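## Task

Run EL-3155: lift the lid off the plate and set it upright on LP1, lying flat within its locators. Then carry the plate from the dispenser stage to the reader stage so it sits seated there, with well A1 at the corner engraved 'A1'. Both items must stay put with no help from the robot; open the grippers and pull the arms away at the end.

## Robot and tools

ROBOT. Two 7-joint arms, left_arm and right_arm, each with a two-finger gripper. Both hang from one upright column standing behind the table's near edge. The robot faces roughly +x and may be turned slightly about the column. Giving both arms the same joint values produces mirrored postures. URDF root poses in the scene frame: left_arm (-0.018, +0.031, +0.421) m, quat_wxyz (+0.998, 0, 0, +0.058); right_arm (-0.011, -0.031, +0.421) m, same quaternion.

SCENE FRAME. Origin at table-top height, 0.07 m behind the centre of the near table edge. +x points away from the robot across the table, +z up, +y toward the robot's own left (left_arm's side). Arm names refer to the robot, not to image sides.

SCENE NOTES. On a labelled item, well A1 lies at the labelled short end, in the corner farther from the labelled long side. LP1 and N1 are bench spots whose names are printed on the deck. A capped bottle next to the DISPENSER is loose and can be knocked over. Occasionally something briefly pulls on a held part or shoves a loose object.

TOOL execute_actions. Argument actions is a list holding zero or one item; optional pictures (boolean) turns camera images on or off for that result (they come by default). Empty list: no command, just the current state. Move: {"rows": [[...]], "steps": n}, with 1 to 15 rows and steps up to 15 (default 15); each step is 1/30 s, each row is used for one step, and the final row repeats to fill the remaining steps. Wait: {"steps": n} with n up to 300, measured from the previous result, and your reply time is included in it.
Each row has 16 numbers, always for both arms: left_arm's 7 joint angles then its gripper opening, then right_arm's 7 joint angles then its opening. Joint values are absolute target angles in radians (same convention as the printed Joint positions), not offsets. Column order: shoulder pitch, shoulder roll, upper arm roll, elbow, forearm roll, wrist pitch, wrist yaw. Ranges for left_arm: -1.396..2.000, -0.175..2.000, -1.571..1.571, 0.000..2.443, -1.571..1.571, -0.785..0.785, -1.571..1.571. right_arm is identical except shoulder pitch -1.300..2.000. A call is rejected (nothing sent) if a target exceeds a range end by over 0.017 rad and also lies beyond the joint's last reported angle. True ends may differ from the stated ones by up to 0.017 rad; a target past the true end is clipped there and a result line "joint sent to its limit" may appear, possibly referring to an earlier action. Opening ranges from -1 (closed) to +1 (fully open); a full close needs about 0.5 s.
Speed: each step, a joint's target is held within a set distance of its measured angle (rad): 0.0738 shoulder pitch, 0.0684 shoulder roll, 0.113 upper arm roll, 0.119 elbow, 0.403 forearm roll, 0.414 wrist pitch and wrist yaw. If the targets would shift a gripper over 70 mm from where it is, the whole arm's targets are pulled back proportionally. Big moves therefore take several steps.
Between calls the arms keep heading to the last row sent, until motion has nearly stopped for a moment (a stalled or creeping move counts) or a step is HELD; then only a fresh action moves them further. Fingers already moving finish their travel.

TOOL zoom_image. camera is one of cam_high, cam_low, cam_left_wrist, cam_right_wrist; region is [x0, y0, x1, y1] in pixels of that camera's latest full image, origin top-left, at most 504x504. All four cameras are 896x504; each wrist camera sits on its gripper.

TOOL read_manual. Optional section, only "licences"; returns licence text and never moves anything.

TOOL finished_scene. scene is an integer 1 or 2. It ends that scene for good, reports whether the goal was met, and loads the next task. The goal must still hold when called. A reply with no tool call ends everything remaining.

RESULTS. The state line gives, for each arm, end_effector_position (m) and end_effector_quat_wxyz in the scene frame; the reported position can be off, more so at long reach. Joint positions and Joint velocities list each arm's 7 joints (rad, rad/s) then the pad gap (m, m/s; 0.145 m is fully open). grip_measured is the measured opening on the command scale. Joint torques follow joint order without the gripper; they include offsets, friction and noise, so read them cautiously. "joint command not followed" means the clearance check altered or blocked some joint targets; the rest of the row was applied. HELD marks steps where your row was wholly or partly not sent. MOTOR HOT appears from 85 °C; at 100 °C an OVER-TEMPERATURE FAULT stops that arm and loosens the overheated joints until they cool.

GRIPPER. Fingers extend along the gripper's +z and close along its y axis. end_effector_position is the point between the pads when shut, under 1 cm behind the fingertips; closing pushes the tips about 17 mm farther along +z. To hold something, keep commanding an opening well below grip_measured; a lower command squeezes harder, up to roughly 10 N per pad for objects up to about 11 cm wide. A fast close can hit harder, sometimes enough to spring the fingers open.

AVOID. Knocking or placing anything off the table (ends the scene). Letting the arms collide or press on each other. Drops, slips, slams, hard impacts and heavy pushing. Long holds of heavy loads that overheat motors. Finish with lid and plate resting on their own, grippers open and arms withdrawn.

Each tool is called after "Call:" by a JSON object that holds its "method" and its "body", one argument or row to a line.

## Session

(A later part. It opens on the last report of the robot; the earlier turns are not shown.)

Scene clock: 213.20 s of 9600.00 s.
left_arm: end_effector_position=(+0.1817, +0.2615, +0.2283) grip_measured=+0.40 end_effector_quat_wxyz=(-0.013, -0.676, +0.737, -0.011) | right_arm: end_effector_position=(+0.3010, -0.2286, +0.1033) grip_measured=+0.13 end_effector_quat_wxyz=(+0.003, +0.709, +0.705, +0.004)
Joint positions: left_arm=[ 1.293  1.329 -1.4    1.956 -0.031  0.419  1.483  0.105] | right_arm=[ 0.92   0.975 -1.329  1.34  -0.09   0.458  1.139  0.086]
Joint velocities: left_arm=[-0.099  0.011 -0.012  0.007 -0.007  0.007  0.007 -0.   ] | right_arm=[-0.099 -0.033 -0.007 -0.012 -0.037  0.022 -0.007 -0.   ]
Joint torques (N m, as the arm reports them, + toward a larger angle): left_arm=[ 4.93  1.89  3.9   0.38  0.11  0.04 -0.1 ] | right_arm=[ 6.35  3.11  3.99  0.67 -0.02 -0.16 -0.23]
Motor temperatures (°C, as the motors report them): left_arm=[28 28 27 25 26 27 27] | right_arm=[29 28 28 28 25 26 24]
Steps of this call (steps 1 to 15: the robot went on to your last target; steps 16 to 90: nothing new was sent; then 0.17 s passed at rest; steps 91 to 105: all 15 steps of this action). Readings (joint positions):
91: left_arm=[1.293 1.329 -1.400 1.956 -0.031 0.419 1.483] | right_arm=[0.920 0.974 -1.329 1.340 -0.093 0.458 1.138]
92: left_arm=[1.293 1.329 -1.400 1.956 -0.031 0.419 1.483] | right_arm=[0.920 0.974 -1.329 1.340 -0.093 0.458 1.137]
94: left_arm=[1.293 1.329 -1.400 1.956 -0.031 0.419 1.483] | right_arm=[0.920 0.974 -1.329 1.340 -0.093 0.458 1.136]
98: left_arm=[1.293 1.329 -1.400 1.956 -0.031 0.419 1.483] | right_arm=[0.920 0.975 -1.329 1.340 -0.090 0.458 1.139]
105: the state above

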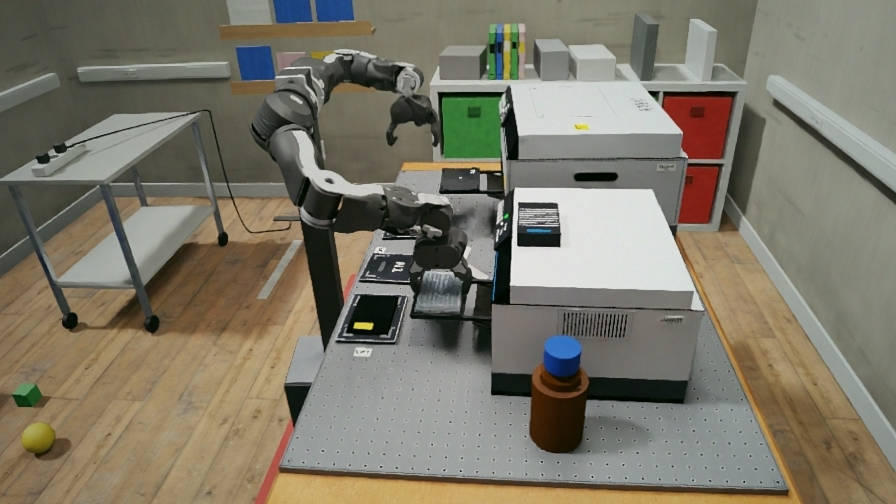

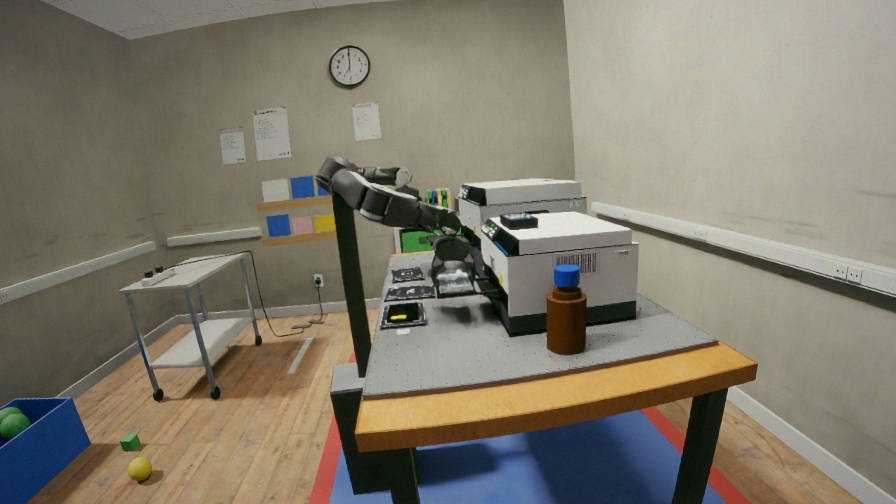

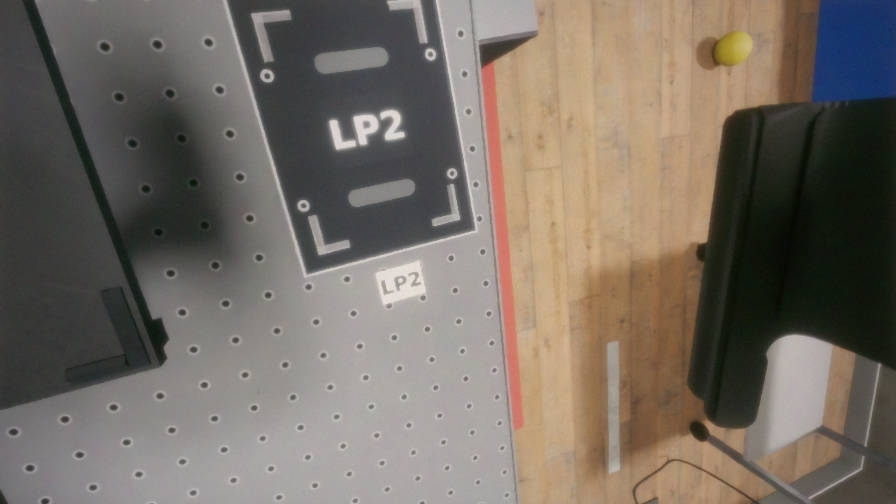

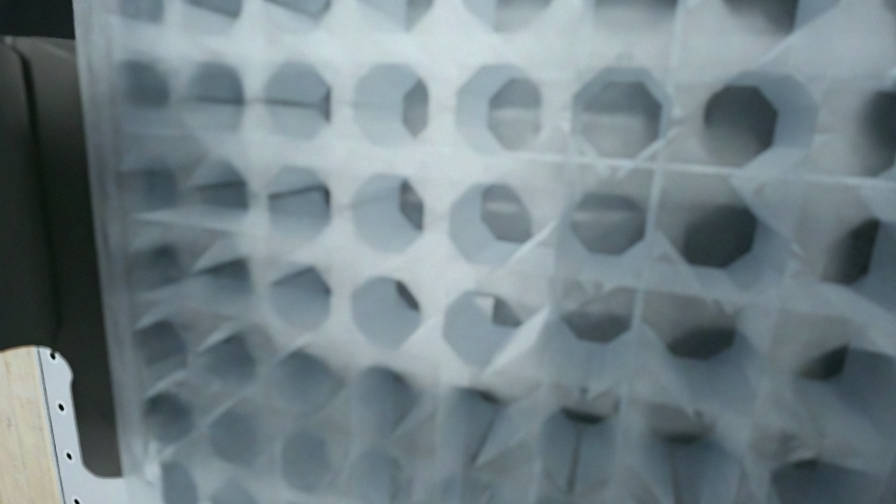

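Call:
{"method": "execute_actions", "body": {
  "actions": [
    {"rows":[[1.29,1.33,-1.405,1.955,-0.03,0.42,1.48,0.4,0.928,0.979,-1.327,1.346,-0.094,0.457,1.141,-0.6],[1.29,1.33,-1.405,1.955,-0.03,0.42,1.48,0.4,0.936,0.984,-1.327,1.354,-0.093,0.461,1.152,-0.6],[1.29,1.33,-1.405,1.955,-0.03,0.42,1.48,0.4,0.948,0.993,-1.329,1.367,-0.093,0.467,1.167,-0.6],[1.29,1.33,-1.405,1.955,-0.03,0.42,1.48,0.4,0.961,1.001,-1.33,1.38,-0.092,0.473,1.182,-0.6],[1.29,1.33,-1.405,1.955,-0.03,0.42,1.48,0.4,0.974,1.01,-1.332,1.392,-0.091,0.478,1.196,-0.6],[1.29,1.33,-1.405,1.955,-0.03,0.42,1.48,0.4,0.986,1.018,-1.333,1.405,-0.09,0.484,1.21,-0.6],[1.29,1.33,-1.405,1.955,-0.03,0.42,1.48,0.4,0.999,1.026,-1.334,1.418,-0.089,0.49,1.224,-0.6],[1.29,1.33,-1.405,1.955,-0.03,0.42,1.48,0.4,1.012,1.035,-1.336,1.431,-0.088,0.496,1.238,-0.6],[1.29,1.33,-1.405,1.955,-0.03,0.42,1.48,0.4,1.024,1.043,-1.337,1.444,-0.087,0.502,1.25,-0.6],[1.29,1.33,-1.405,1.955,-0.03,0.42,1.48,0.4,1.036,1.051,-1.338,1.457,-0.086,0.508,1.263,-0.6],[1.29,1.33,-1.405,1.955,-0.03,0.42,1.48,0.4,1.048,1.059,-1.339,1.47,-0.085,0.514,1.276,-0.6]],"steps":14}
  ],
  "pictures": false
}}

Call:
{"method": "execute_actions", "body": {
  "actions": [
    {"rows":[[1.29,1.33,-1.405,1.955,-0.03,0.42,1.48,0.4,1.048,1.048,-1.343,1.479,-0.094,0.503,1.28,-0.6],[1.29,1.33,-1.405,1.955,-0.03,0.42,1.48,0.4,1.047,1.033,-1.35,1.492,-0.108,0.486,1.286,-0.6],[1.29,1.33,-1.405,1.955,-0.03,0.42,1.48,0.4,1.045,1.006,-1.36,1.514,-0.131,0.457,1.295,-0.6],[1.29,1.33,-1.405,1.955,-0.03,0.42,1.48,0.4,1.044,0.98,-1.371,1.536,-0.153,0.429,1.305,-0.6],[1.29,1.33,-1.405,1.955,-0.03,0.42,1.48,0.4,1.042,0.954,-1.382,1.558,-0.176,0.4,1.315,-0.6],[1.29,1.33,-1.405,1.955,-0.03,0.42,1.48,0.4,1.041,0.927,-1.393,1.58,-0.199,0.372,1.325,-0.6],[1.29,1.33,-1.405,1.955,-0.03,0.42,1.48,0.4,1.04,0.901,-1.403,1.603,-0.222,0.343,1.334,-0.6],[1.29,1.33,-1.405,1.955,-0.03,0.42,1.48,0.4,1.038,0.875,-1.414,1.625,-0.245,0.315,1.344,-0.6],[1.29,1.33,-1.405,1.955,-0.03,0.42,1.48,0.4,1.037,0.848,-1.425,1.647,-0.267,0.286,1.354,-0.6],[1.29,1.33,-1.405,1.955,-0.03,0.42,1.48,0.4,1.035,0.822,-1.435,1.669,-0.29,0.258,1.363,-0.6],[1.29,1.33,-1.405,1.955,-0.03,0.42,1.48,0.4,1.034,0.796,-1.446,1.691,-0.313,0.23,1.373,-0.6],[1.29,1.33,-1.405,1.955,-0.03,0.42,1.48,0.4,1.033,0.769,-1.457,1.713,-0.336,0.201,1.383,-0.6],[1.29,1.33,-1.405,1.955,-0.03,0.42,1.48,0.4,1.031,0.743,-1.467,1.735,-0.359,0.173,1.392,-0.6],[1.29,1.33,-1.405,1.955,-0.03,0.42,1.48,0.4,1.03,0.716,-1.478,1.757,-0.381,0.144,1.402,-0.6],[1.29,1.33,-1.405,1.955,-0.03,0.42,1.48,0.4,1.028,0.69,-1.489,1.779,-0.404,0.116,1.412,-0.6]],"steps":15}
  ],
  "pictures": false
}}

Call:
{"method": "execute_actions", "body": {
  "actions": [
    {"rows":[[1.29,1.33,-1.405,1.955,-0.03,0.42,1.48,0.4,1.027,0.664,-1.5,1.801,-0.427,0.087,1.421,-0.6],[1.29,1.33,-1.405,1.955,-0.03,0.42,1.48,0.4,1.026,0.637,-1.51,1.824,-0.45,0.059,1.431,-0.6],[1.29,1.33,-1.405,1.955,-0.03,0.42,1.48,0.4,1.024,0.611,-1.521,1.846,-0.473,0.03,1.441,-0.6],[1.29,1.33,-1.405,1.955,-0.03,0.42,1.48,0.4,1.023,0.585,-1.532,1.868,-0.495,0.002,1.451,-0.6],[1.29,1.33,-1.405,1.955,-0.03,0.42,1.48,0.4,1.021,0.558,-1.542,1.89,-0.518,-0.027,1.46,-0.6],[1.29,1.33,-1.405,1.955,-0.03,0.42,1.48,0.4,1.02,0.542,-1.549,1.903,-0.532,-0.044,1.466,-0.6],[1.29,1.33,-1.405,1.955,-0.03,0.42,1.48,0.4,1.02,0.532,-1.553,1.912,-0.541,-0.055,1.47,-0.6]],"steps":13}
  ]
}}

Scene clock: 226.47 s of 9600.00 s.
left_arm: end_effector_position=(+0.1817, +0.2615, +0.2283) grip_measured=+0.40 end_effector_quat_wxyz=(-0.013, -0.676, +0.737, -0.011) | right_arm: end_effector_position=(+0.3020, -0.2286, +0.1504) grip_measured=+0.13 end_effector_quat_wxyz=(+0.005, +0.708, +0.706, +0.006)
Joint positions: left_arm=[ 1.293  1.329 -1.4    1.956 -0.031  0.419  1.483  0.105] | right_arm=[ 1.048  1.059 -1.337  1.471 -0.086  0.51   1.268  0.085]
Joint velocities: left_arm=[ 0.011  0.011 -0.007  0.012 -0.051 -0.022  0.022  0.   ] | right_arm=[-0.077  0.011  0.002 -0.007 -0.051 -0.022  0.081  0.   ]
Joint torques (N m, as the arm reports them, + toward a larger angle): left_arm=[ 4.96  1.86  3.87  0.38  0.11  0.04 -0.1 ] | right_arm=[ 5.63  2.13  3.07  0.48  0.06 -0.04  0.1 ]
Motor temperatures (°C, as the motors report them): left_arm=[28 28 27 25 26 27 27] | right_arm=[30 28 28 28 25 26 24]
Steps of this call (steps 1 to 15: the robot went on to your last target; steps 16 to 90: nothing new was sent; then 9.80 s passed at rest; steps 91 to 104: all 14 steps of this action). Readings (joint positions):
91: left_arm=[1.293 1.329 -1.400 1.956 -0.031 0.419 1.483] | right_arm=[0.921 0.976 -1.329 1.343 -0.090 0.458 1.140]
92: left_arm=[1.293 1.329 -1.400 1.956 -0.031 0.419 1.483] | right_arm=[0.924 0.980 -1.329 1.350 -0.090 0.459 1.145]
94: left_arm=[1.293 1.329 -1.400 1.956 -0.031 0.419 1.483] | right_arm=[0.952 0.997 -1.331 1.377 -0.091 0.465 1.165]
98: left_arm=[1.293 1.329 -1.400 1.956 -0.031 0.419 1.483] | right_arm=[1.007 1.033 -1.333 1.427 -0.090 0.486 1.215]
104: the state above

Scene clock: 226.97 s of 9600.00 s.
left_arm: end_effector_position=(+0.1817, +0.2615, +0.2283) grip_measured=+0.40 end_effector_quat_wxyz=(-0.013, -0.676, +0.737, -0.011) | right_arm: end_effector_position=(+0.2293, -0.0707, +0.1338) grip_measured=+0.13 end_effector_quat_wxyz=(-0.030, +0.254, +0.967, +0.007)
Joint positions: left_arm=[ 1.293  1.329 -1.4    1.956 -0.031  0.419  1.483  0.105] | right_arm=[ 1.029  0.689 -1.485  1.775 -0.375  0.153  1.393  0.085]
Joint velocities: left_arm=[-0.033 -0.055  0.002  0.012  0.051  0.007 -0.037 -0.   ] | right_arm=[-0.099 -0.648 -0.261  0.54  -0.462 -0.74   0.212 -0.   ]
Joint torques (N m, as the arm reports them, + toward a larger angle): left_arm=[ 4.95  1.88  3.94  0.42  0.1   0.03 -0.11] | right_arm=[ 5.07  2.38  3.03  1.06 -0.06 -0.15  0.26]
Motor temperatures (°C, as the motors report them): left_arm=[28 28 27 25 26 27 27] | right_arm=[30 28 28 28 25 26 24]
Steps of this call (steps 1 to 15: all 15 steps of this action). Readings (joint positions):
1: left_arm=[1.293 1.329 -1.400 1.956 -0.031 0.419 1.483] | right_arm=[1.047 1.056 -1.339 1.472 -0.090 0.509 1.271]
2: left_arm=[1.293 1.329 -1.400 1.956 -0.031 0.419 1.483] | right_arm=[1.047 1.046 -1.344 1.480 -0.101 0.501 1.274]
4: left_arm=[1.293 1.329 -1.400 1.956 -0.031 0.419 1.483] | right_arm=[1.046 0.991 -1.366 1.523 -0.138 0.462 1.288]
8: left_arm=[1.293 1.329 -1.400 1.956 -0.031 0.419 1.483] | right_arm=[1.038 0.872 -1.410 1.624 -0.214 0.351 1.325]
15: the state above

Scene clock: 227.40 s of 9600.00 s.
left_arm: end_effector_position=(+0.1817, +0.2615, +0.2283) grip_measured=+0.40 end_effector_quat_wxyz=(-0.013, -0.676, +0.737, -0.011) | right_arm: end_effector_position=(+0.1904, -0.0268, +0.1395) grip_measured=+0.13 end_effector_quat_wxyz=(-0.001, +0.003, +1.000, +0.010)
Joint positions: left_arm=[ 1.293  1.329 -1.4    1.956 -0.031  0.419  1.483  0.105] | right_arm=[ 1.019  0.533 -1.552  1.911 -0.539 -0.052  1.465  0.085]
Joint velocities: left_arm=[-0.011 -0.011 -0.012  0.002  0.037 -0.007 -0.051 -0.   ] | right_arm=[-0.011 -0.011 -0.002 -0.012 -0.037  0.037  0.051  0.   ]
Joint torques (N m, as the arm reports them, + toward a larger angle): left_arm=[ 4.95  1.91  3.9   0.41  0.1   0.03 -0.11] | right_arm=[ 5.37 -0.34  2.74  1.53  0.02 -0.16  0.15]
Motor temperatures (°C, as the motors report them): left_arm=[28 28 27 25 26 27 27] | right_arm=[30 28 28 28 25 26 24]
Steps of this call (steps 1 to 13: all 13 steps of this action). Readings (joint positions):
1: left_arm=[1.293 1.329 -1.400 1.956 -0.031 0.419 1.483] | right_arm=[1.028 0.666 -1.496 1.796 -0.399 0.124 1.403]
2: left_arm=[1.293 1.329 -1.400 1.956 -0.031 0.419 1.483] | right_arm=[1.027 0.640 -1.507 1.817 -0.423 0.096 1.414]
4: left_arm=[1.293 1.329 -1.400 1.956 -0.031 0.419 1.483] | right_arm=[1.024 0.585 -1.528 1.862 -0.468 0.039 1.433]
8: left_arm=[1.293 1.329 -1.400 1.956 -0.031 0.419 1.483] | right_arm=[1.019 0.523 -1.552 1.917 -0.526 -0.041 1.457]
13: the state above

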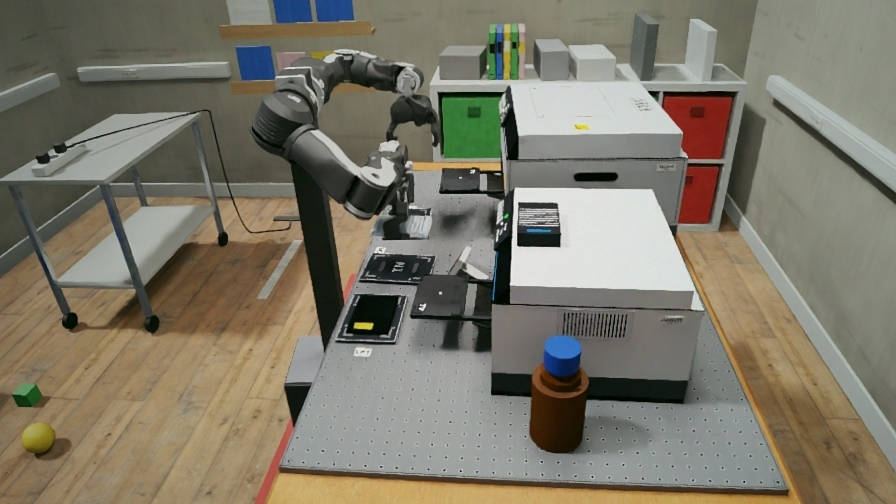

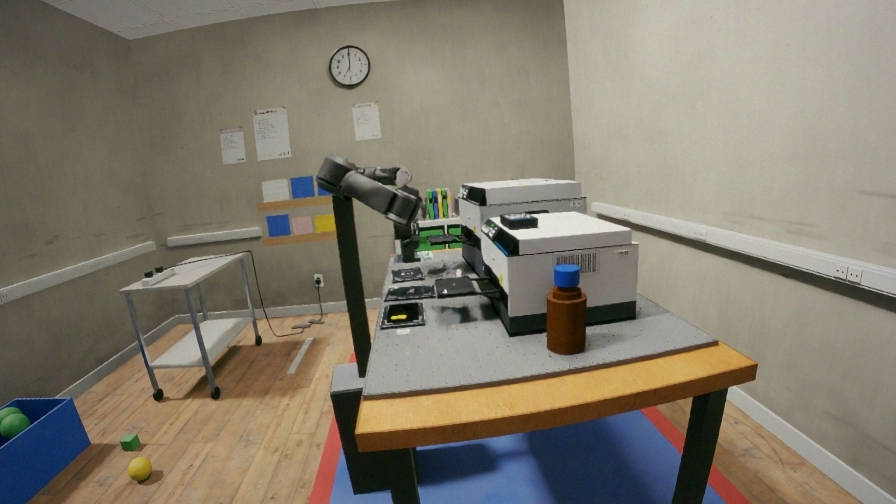

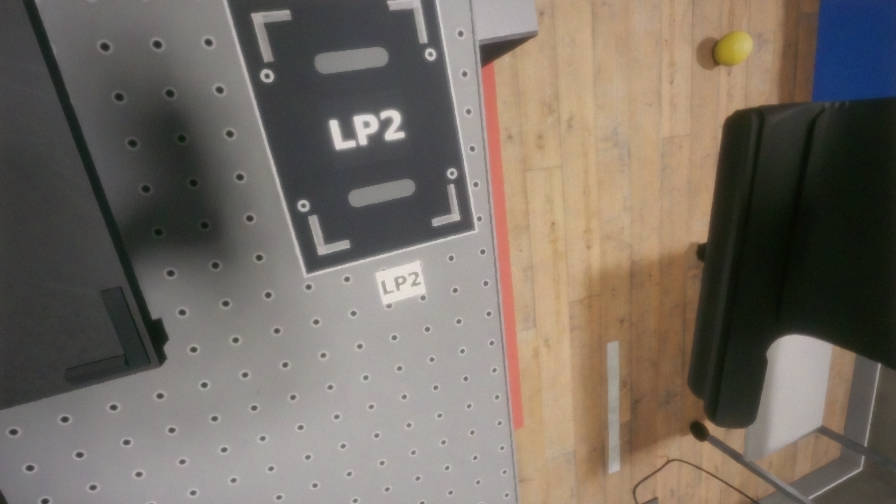

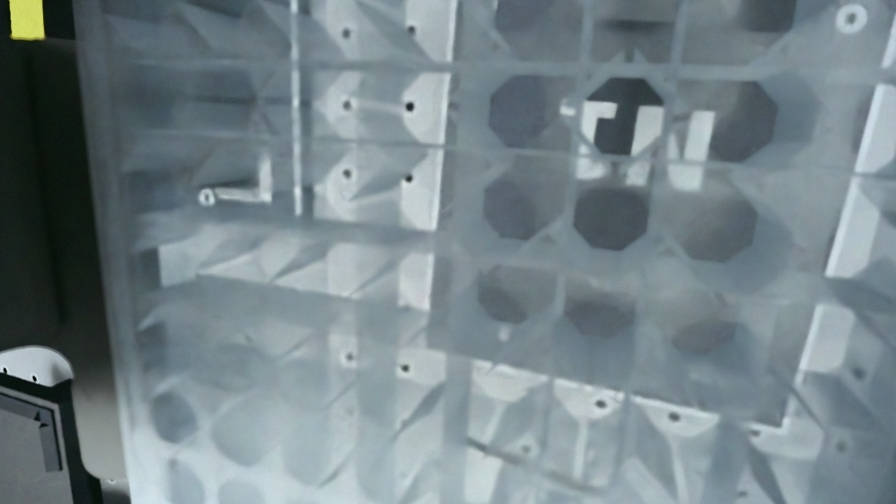

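Call:
{"method": "execute_actions", "body": {
  "actions": [
    {"rows":[[1.29,1.33,-1.405,1.955,-0.03,0.42,1.48,0.4,1.01,0.529,-1.552,1.904,-0.551,-0.058,1.465,-0.6],[1.29,1.33,-1.405,1.955,-0.03,0.42,1.48,0.4,0.993,0.523,-1.55,1.89,-0.568,-0.063,1.457,-0.6],[1.29,1.33,-1.405,1.955,-0.03,0.42,1.48,0.4,0.966,0.514,-1.547,1.867,-0.596,-0.07,1.445,-0.6],[1.29,1.33,-1.405,1.955,-0.03,0.42,1.48,0.4,0.938,0.505,-1.544,1.845,-0.623,-0.078,1.432,-0.6],[1.29,1.33,-1.405,1.955,-0.03,0.42,1.48,0.4,0.911,0.496,-1.542,1.823,-0.65,-0.086,1.42,-0.6],[1.29,1.33,-1.405,1.955,-0.03,0.42,1.48,0.4,0.884,0.486,-1.539,1.8,-0.678,-0.093,1.407,-0.6],[1.29,1.33,-1.405,1.955,-0.03,0.42,1.48,0.4,0.857,0.477,-1.536,1.778,-0.705,-0.101,1.395,-0.6],[1.29,1.33,-1.405,1.955,-0.03,0.42,1.48,0.4,0.83,0.468,-1.533,1.755,-0.732,-0.109,1.382,-0.6],[1.29,1.33,-1.405,1.955,-0.03,0.42,1.48,0.4,0.802,0.459,-1.53,1.733,-0.76,-0.117,1.37,-0.6],[1.29,1.33,-1.405,1.955,-0.03,0.42,1.48,0.4,0.775,0.45,-1.527,1.711,-0.787,-0.124,1.357,-0.6],[1.29,1.33,-1.405,1.955,-0.03,0.42,1.48,0.4,0.748,0.441,-1.525,1.688,-0.814,-0.132,1.344,-0.6],[1.29,1.33,-1.405,1.955,-0.03,0.42,1.48,0.4,0.721,0.432,-1.522,1.666,-0.841,-0.14,1.332,-0.6],[1.29,1.33,-1.405,1.955,-0.03,0.42,1.48,0.4,0.7,0.425,-1.52,1.649,-0.862,-0.146,1.322,-0.6],[1.29,1.33,-1.405,1.955,-0.03,0.42,1.48,0.4,0.687,0.42,-1.518,1.638,-0.876,-0.15,1.316,-0.6],[1.29,1.33,-1.405,1.955,-0.03,0.42,1.48,0.4,0.68,0.418,-1.517,1.6325,-0.884,-0.154,1.31,-0.6]],"steps":15}
  ],
  "pictures": false
}}

Call:
{"method": "execute_actions", "body": {
  "actions": [
    {"steps":8}
  ]
}}

Call:
{"method": "zoom_image", "body": {
  "camera": "cam_high",
  "region": [345,215,455,300]
}}

Scene clock: 234.87 s of 9600.00 s.
left_arm: end_effector_position=(+0.1817, +0.2615, +0.2283) grip_measured=+0.40 end_effector_quat_wxyz=(-0.013, -0.676, +0.737, -0.011) | right_arm: end_effector_position=(+0.1673, -0.0195, +0.0478) grip_measured=+0.13 end_effector_quat_wxyz=(-0.012, +0.003, +1.000, +0.001)
Joint positions: left_arm=[ 1.293  1.329 -1.4    1.956 -0.031  0.419  1.483  0.105] | right_arm=[ 0.674  0.419 -1.524  1.634 -0.864 -0.145  1.324  0.085]
Joint velocities: left_arm=[ 0.033 -0.099 -0.007  0.012 -0.007  0.022 -0.007 -0.   ] | right_arm=[ 0.011 -0.055 -0.007 -0.1   -0.271 -0.125 -0.139  0.   ]
Joint torques (N m, as the arm reports them, + toward a larger angle): left_arm=[ 4.95  1.94  3.91  0.4   0.1   0.04 -0.1 ] | right_arm=[ 5.89 -0.74  3.78  2.12 -0.1  -0.21 -0.1 ]
Motor temperatures (°C, as the motors report them): left_arm=[28 28 27 25 26 27 27] | right_arm=[30 28 28 28 25 26 24]
Steps of this call (steps 1 to 15: the robot went on to your last target; steps 16 to 90: nothing new was sent; then 3.97 s passed at rest; steps 91 to 105: all 15 steps of this action). Readings (joint positions):
91: left_arm=[1.293 1.329 -1.400 1.956 -0.031 0.419 1.483] | right_arm=[1.015 0.531 -1.552 1.908 -0.544 -0.053 1.465]
92: left_arm=[1.293 1.329 -1.400 1.956 -0.031 0.419 1.483] | right_arm=[1.000 0.525 -1.549 1.895 -0.554 -0.056 1.464]
94: left_arm=[1.293 1.329 -1.400 1.956 -0.031 0.419 1.483] | right_arm=[0.940 0.505 -1.544 1.848 -0.597 -0.067 1.448]
98: left_arm=[1.293 1.329 -1.400 1.956 -0.031 0.419 1.483] | right_arm=[0.832 0.469 -1.536 1.759 -0.700 -0.096 1.402]
105: the state above

Scene clock: 235.13 s of 9600.00 s.
left_arm: end_effector_position=(+0.1817, +0.2615, +0.2283) grip_measured=+0.40 end_effector_quat_wxyz=(-0.013, -0.676, +0.737, -0.011) | right_arm: end_effector_position=(+0.1718, -0.0180, +0.0487) grip_measured=+0.13 end_effector_quat_wxyz=(-0.002, -0.001, +1.000, +0.005)
Joint positions: left_arm=[ 1.293  1.329 -1.4    1.956 -0.031  0.419  1.483  0.105] | right_arm=[ 0.677  0.419 -1.521  1.633 -0.882 -0.151  1.315  0.085]
Joint velocities: left_arm=[-0.033  0.011  0.007 -0.002  0.007  0.051 -0.022  0.   ] | right_arm=[-0.099 -0.033  0.002 -0.007  0.007 -0.022  0.037 -0.   ]
Joint torques (N m, as the arm reports them, + toward a larger angle): left_arm=[ 4.95  1.84  3.93  0.4   0.11  0.04 -0.1 ] | right_arm=[ 5.03 -0.81  3.2   2.14 -0.04 -0.18 -0.1 ]
Motor temperatures (°C, as the motors report them): left_arm=[28 28 27 25 26 27 27] | right_arm=[30 28 28 28 25 26 24]
Steps of this call (steps 1 to 8: the robot went on to your last target). Readings (joint positions):
1: left_arm=[1.293 1.329 -1.400 1.956 -0.031 0.419 1.483] | right_arm=[0.674 0.419 -1.524 1.633 -0.872 -0.148 1.320]
2: left_arm=[1.293 1.329 -1.400 1.956 -0.031 0.419 1.483] | right_arm=[0.676 0.419 -1.522 1.633 -0.877 -0.149 1.318]
4: left_arm=[1.293 1.329 -1.400 1.956 -0.031 0.419 1.483] | right_arm=[0.677 0.419 -1.521 1.633 -0.882 -0.150 1.316]
8: the state above

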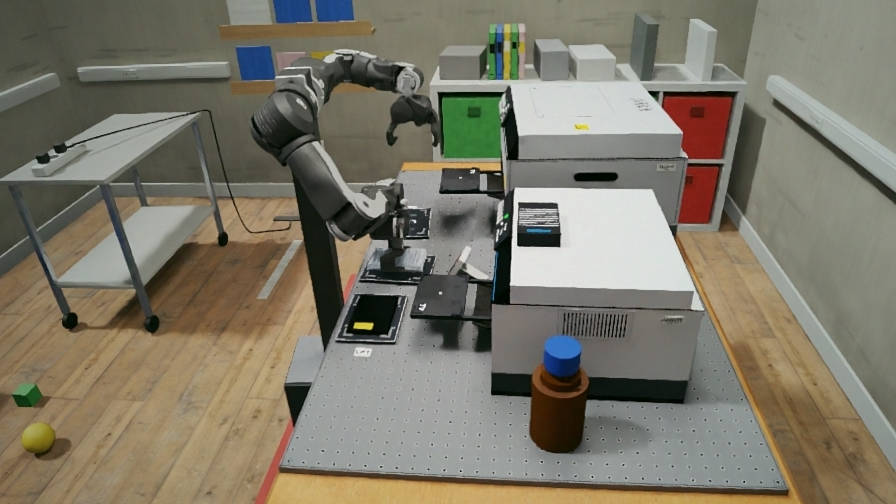

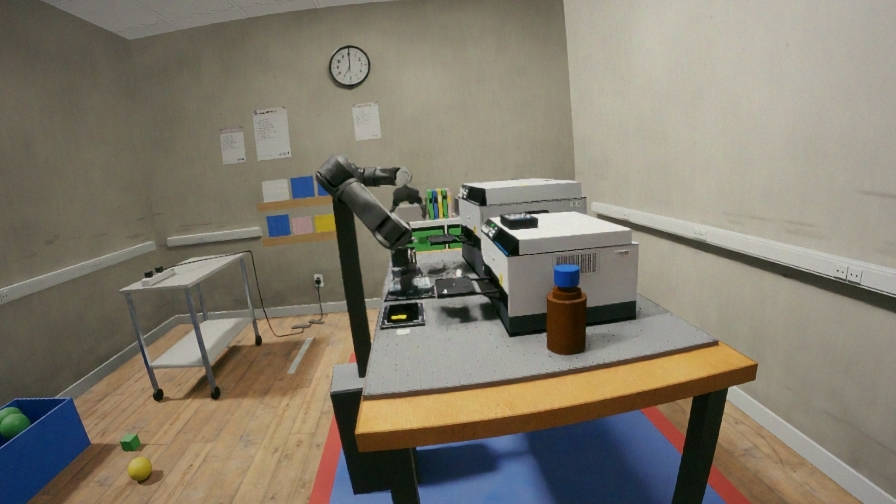

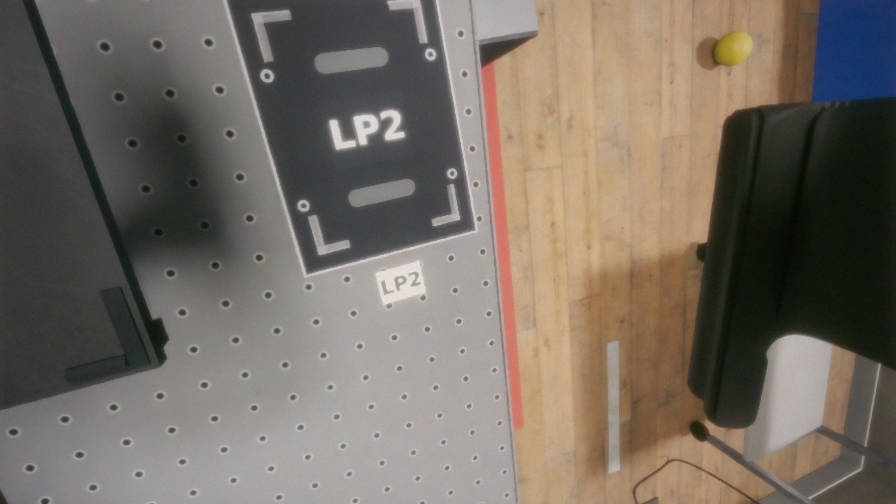

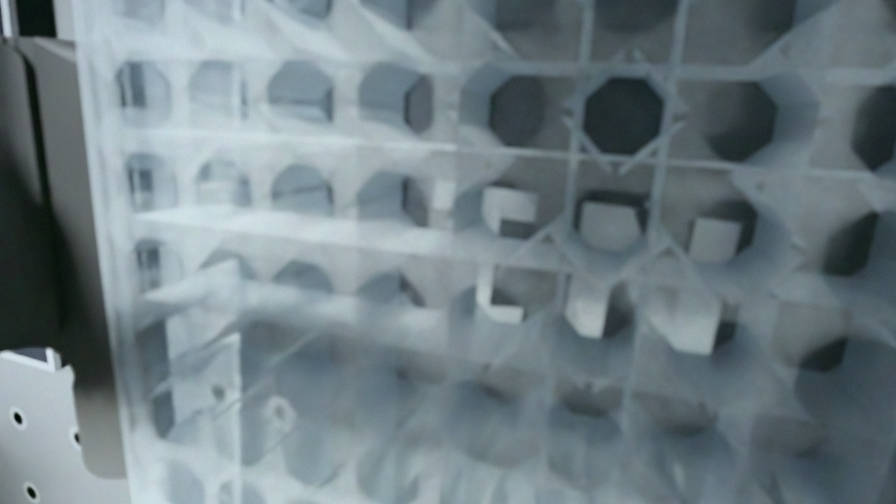

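Region (345, 215, 455, 300) of cam_high's 896x504 image, scaled by 4.582, with more detail than that image has; it fills the top 389 rows of this view, and the rest is white.

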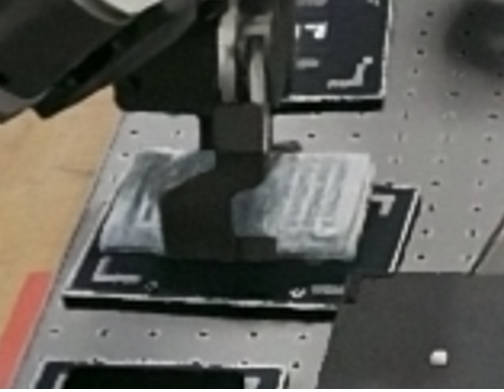

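Call:
{"method": "execute_actions", "body": {
  "actions": [
    {"rows":[[1.29,1.33,-1.405,1.955,-0.03,0.42,1.48,0.4,0.676,0.41,-1.516,1.618,-0.89,-0.157,1.304,-0.6],[1.29,1.33,-1.405,1.955,-0.03,0.42,1.48,0.4,0.671,0.402,-1.515,1.604,-0.896,-0.16,1.298,-0.6],[1.29,1.33,-1.405,1.955,-0.03,0.42,1.48,0.4,0.667,0.393,-1.514,1.59,-0.902,-0.163,1.292,-0.6],[1.29,1.33,-1.405,1.955,-0.03,0.42,1.48,0.4,0.662,0.385,-1.513,1.575,-0.908,-0.166,1.286,-0.6],[1.29,1.33,-1.405,1.955,-0.03,0.42,1.48,0.4,0.657,0.377,-1.512,1.561,-0.914,-0.169,1.28,-0.6],[1.29,1.33,-1.405,1.955,-0.03,0.42,1.48,0.4,0.652,0.369,-1.512,1.547,-0.92,-0.171,1.274,-0.6]],"steps":14}
  ]
}}

Call:
{"method": "zoom_image", "body": {
  "camera": "cam_high",
  "region": [350,230,445,295]
}}

Scene clock: 239.57 s of 9600.00 s.
left_arm: end_effector_position=(+0.1817, +0.2615, +0.2283) grip_measured=+0.40 end_effector_quat_wxyz=(-0.013, -0.676, +0.737, -0.011) | right_arm: end_effector_position=(+0.1733, -0.0100, +0.0352) grip_measured=+0.13 end_effector_quat_wxyz=(-0.000, +0.000, +1.000, +0.007)
Joint positions: left_arm=[ 1.293  1.329 -1.4    1.956 -0.031  0.419  1.483  0.105] | right_arm=[ 0.65   0.368 -1.516  1.546 -0.918 -0.168  1.279  0.085]
Joint velocities: left_arm=[-0.055 -0.033 -0.002 -0.002 -0.037  0.051 -0.007 -0.   ] | right_arm=[ 0.033 -0.011  0.007  0.002 -0.051 -0.007  0.007 -0.   ]
Joint torques (N m, as the arm reports them, + toward a larger angle): left_arm=[ 4.96  1.91  3.88  0.4   0.09  0.05 -0.11] | right_arm=[ 4.77 -0.46  3.18  2.3  -0.07 -0.16 -0.12]
Motor temperatures (°C, as the motors report them): left_arm=[28 28 27 25 26 27 27] | right_arm=[30 28 28 28 25 26 24]
Steps of this call (steps 1 to 30: the robot went on to your last target; steps 31 to 90: nothing new was sent; then 0.97 s passed at rest; steps 91 to 104: all 14 steps of this action). Readings (joint positions):
91: left_arm=[1.293 1.329 -1.400 1.956 -0.031 0.419 1.483] | right_arm=[0.677 0.415 -1.521 1.624 -0.884 -0.152 1.314]
92: left_arm=[1.293 1.329 -1.400 1.956 -0.031 0.419 1.483] | right_arm=[0.674 0.405 -1.519 1.607 -0.889 -0.154 1.309]
94: left_arm=[1.293 1.329 -1.400 1.956 -0.031 0.419 1.483] | right_arm=[0.664 0.386 -1.517 1.578 -0.901 -0.160 1.298]
98: left_arm=[1.293 1.329 -1.400 1.956 -0.031 0.419 1.483] | right_arm=[0.650 0.368 -1.516 1.546 -0.916 -0.167 1.281]
104: the state above

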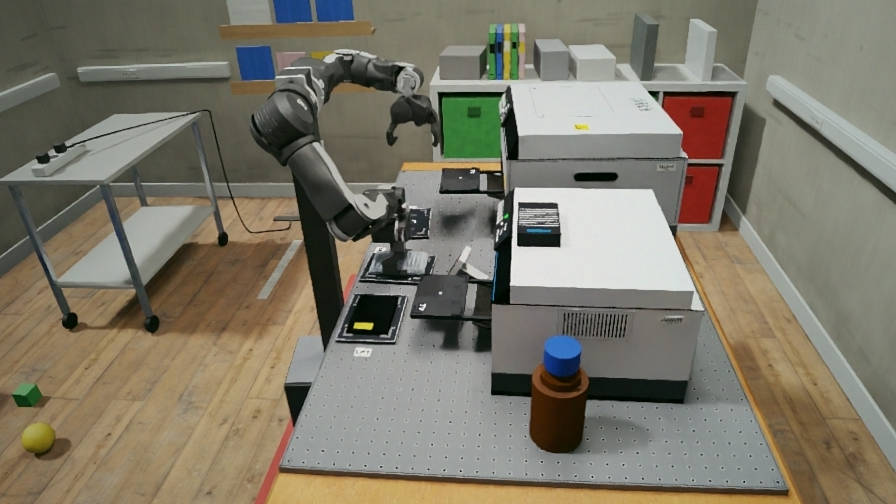

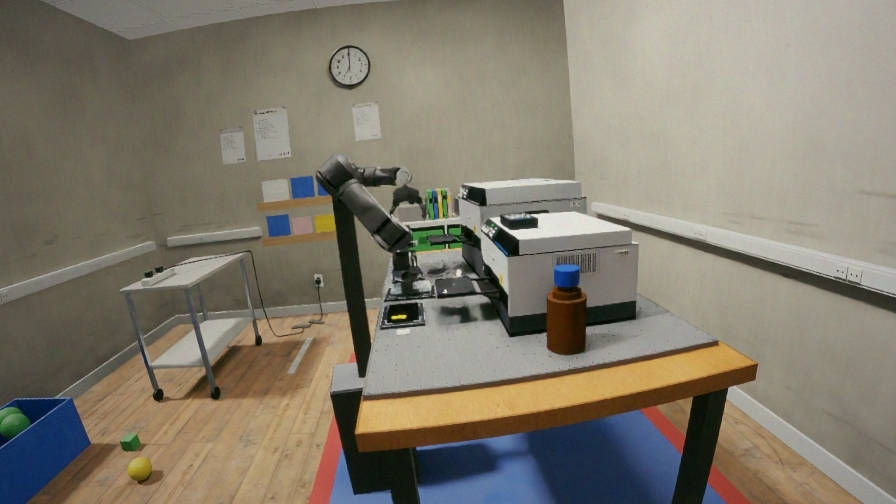

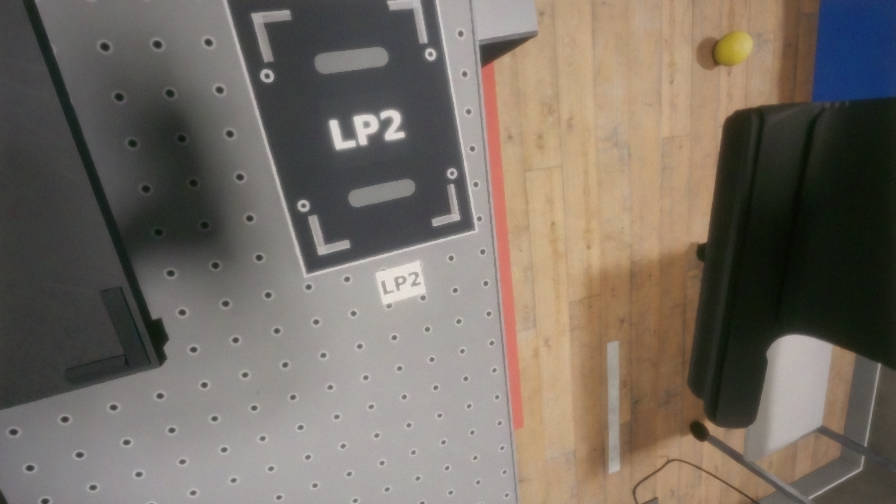

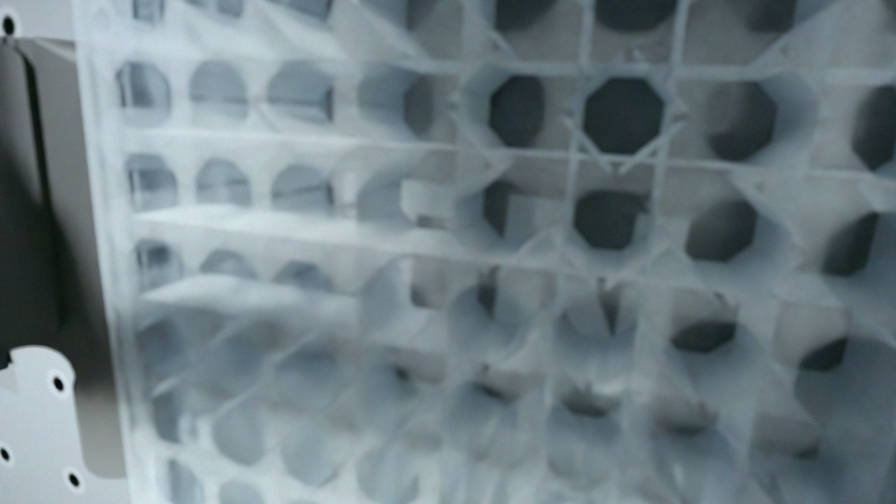

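Region (350, 230, 445, 295) of cam_high's 896x504 image, scaled by 5.305, with more detail than that image has; it fills the top 345 rows of this view, and the rest is white.

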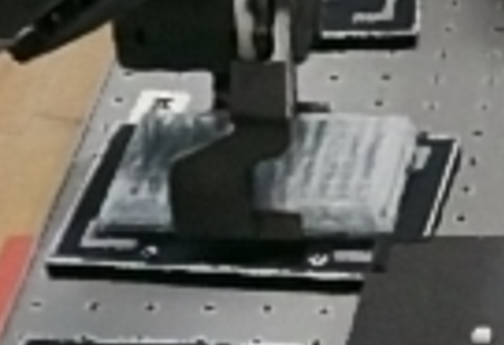

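Lower 6 mm.

Call:
{"method": "execute_actions", "body": {
  "actions": [
    {"rows":[[1.29,1.33,-1.405,1.955,-0.03,0.42,1.48,0.4,0.648,0.367,-1.511,1.54,-0.924,-0.174,1.269,-0.6],[1.29,1.33,-1.405,1.955,-0.03,0.42,1.48,0.4,0.6445,0.365,-1.51,1.533,-0.929,-0.177,1.265,-0.6],[1.29,1.33,-1.405,1.955,-0.03,0.42,1.48,0.4,0.641,0.363,-1.51,1.526,-0.933,-0.179,1.26,-0.6],[1.29,1.33,-1.405,1.955,-0.03,0.42,1.48,0.4,0.637,0.361,-1.509,1.519,-0.937,-0.182,1.256,-0.6]],"steps":12}
  ]
}}

Call:
{"method": "zoom_image", "body": {
  "camera": "cam_high",
  "region": [350,230,445,295]
}}

Scene clock: 241.80 s of 9600.00 s.
left_arm: end_effector_position=(+0.1817, +0.2615, +0.2283) grip_measured=+0.40 end_effector_quat_wxyz=(-0.013, -0.676, +0.737, -0.011) | right_arm: end_effector_position=(+0.1741, -0.0114, +0.0299) grip_measured=+0.12 end_effector_quat_wxyz=(+0.000, +0.001, +1.000, +0.004)
Joint positions: left_arm=[ 1.293  1.329 -1.4    1.956 -0.031  0.419  1.483  0.105] | right_arm=[ 0.637  0.363 -1.512  1.521 -0.933 -0.178  1.266  0.085]
Joint velocities: left_arm=[ 0.011 -0.033 -0.012 -0.007  0.007  0.007  0.007 -0.   ] | right_arm=[-0.011  0.033  0.002  0.007 -0.022  0.007 -0.037  0.   ]
Joint torques (N m, as the arm reports them, + toward a larger angle): left_arm=[ 4.86  1.85  3.89  0.38  0.11  0.02 -0.1 ] | right_arm=[ 4.24 -1.34  2.87  2.01 -0.07 -0.19 -0.26]
Motor temperatures (°C, as the motors report them): left_arm=[28 28 27 25 26 27 27] | right_arm=[30 28 28 28 25 26 24]
Steps of this call (steps 1 to 15: the robot went on to your last target; steps 16 to 55: nothing new was sent; steps 56 to 67: all 12 steps of this action). Readings (joint positions):
56: left_arm=[1.293 1.329 -1.400 1.956 -0.031 0.419 1.483] | right_arm=[0.649 0.368 -1.516 1.543 -0.919 -0.169 1.277]
57: left_arm=[1.293 1.329 -1.400 1.956 -0.031 0.419 1.483] | right_arm=[0.647 0.366 -1.514 1.536 -0.923 -0.172 1.274]
59: left_arm=[1.293 1.329 -1.400 1.956 -0.031 0.419 1.483] | right_arm=[0.639 0.363 -1.512 1.521 -0.931 -0.176 1.266]
63: left_arm=[1.293 1.329 -1.400 1.956 -0.031 0.419 1.483] | right_arm=[0.637 0.363 -1.512 1.521 -0.933 -0.178 1.266]
67: the state above

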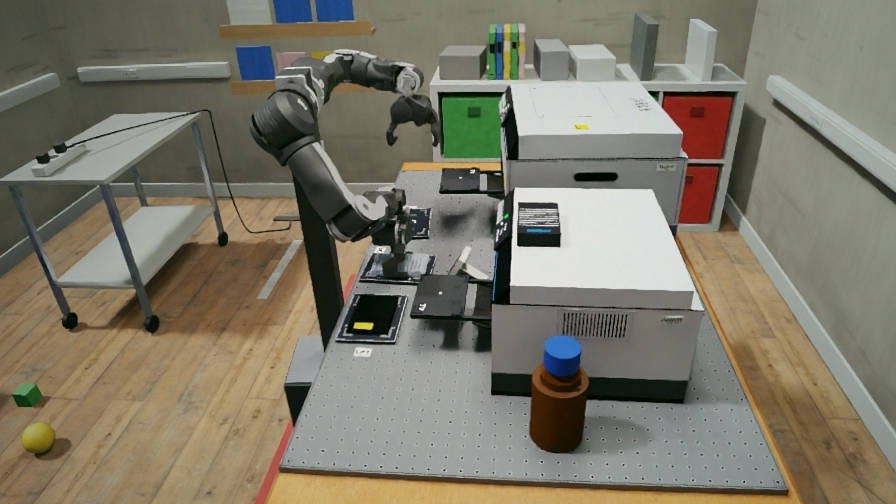

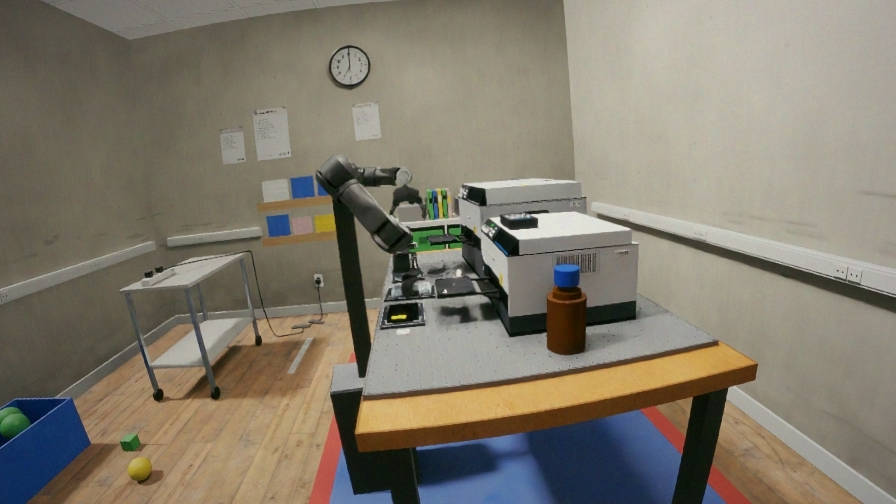

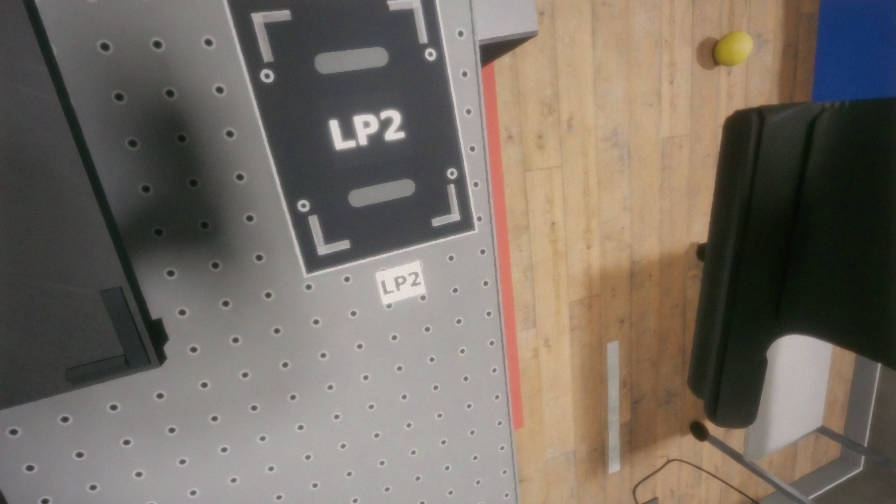

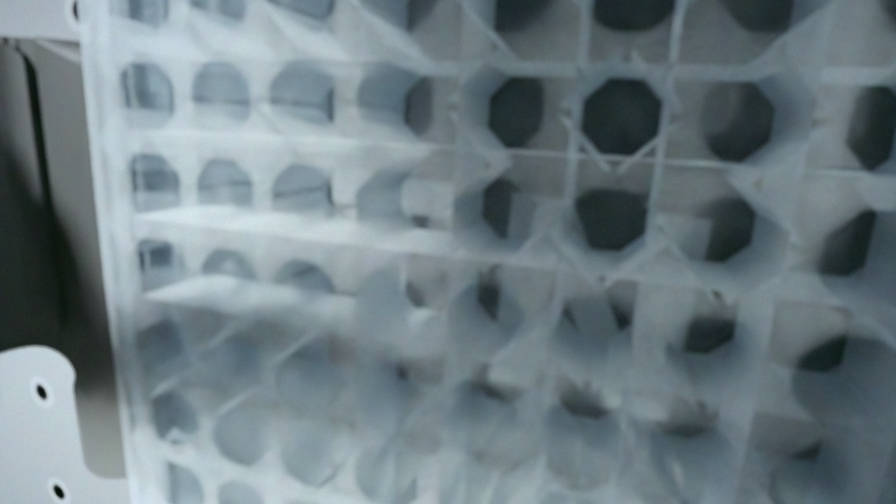

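Region (350, 230, 445, 295) of cam_high's 896x504 image, scaled by 5.305, with more detail than that image has; it fills the top 345 rows of this view, and the rest is white.

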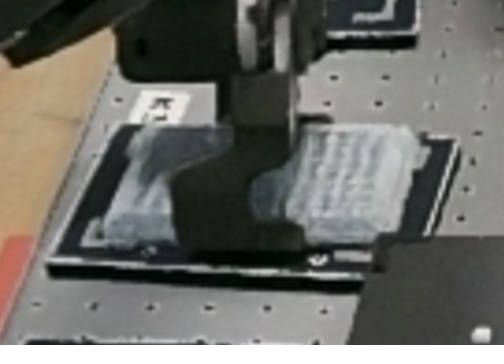

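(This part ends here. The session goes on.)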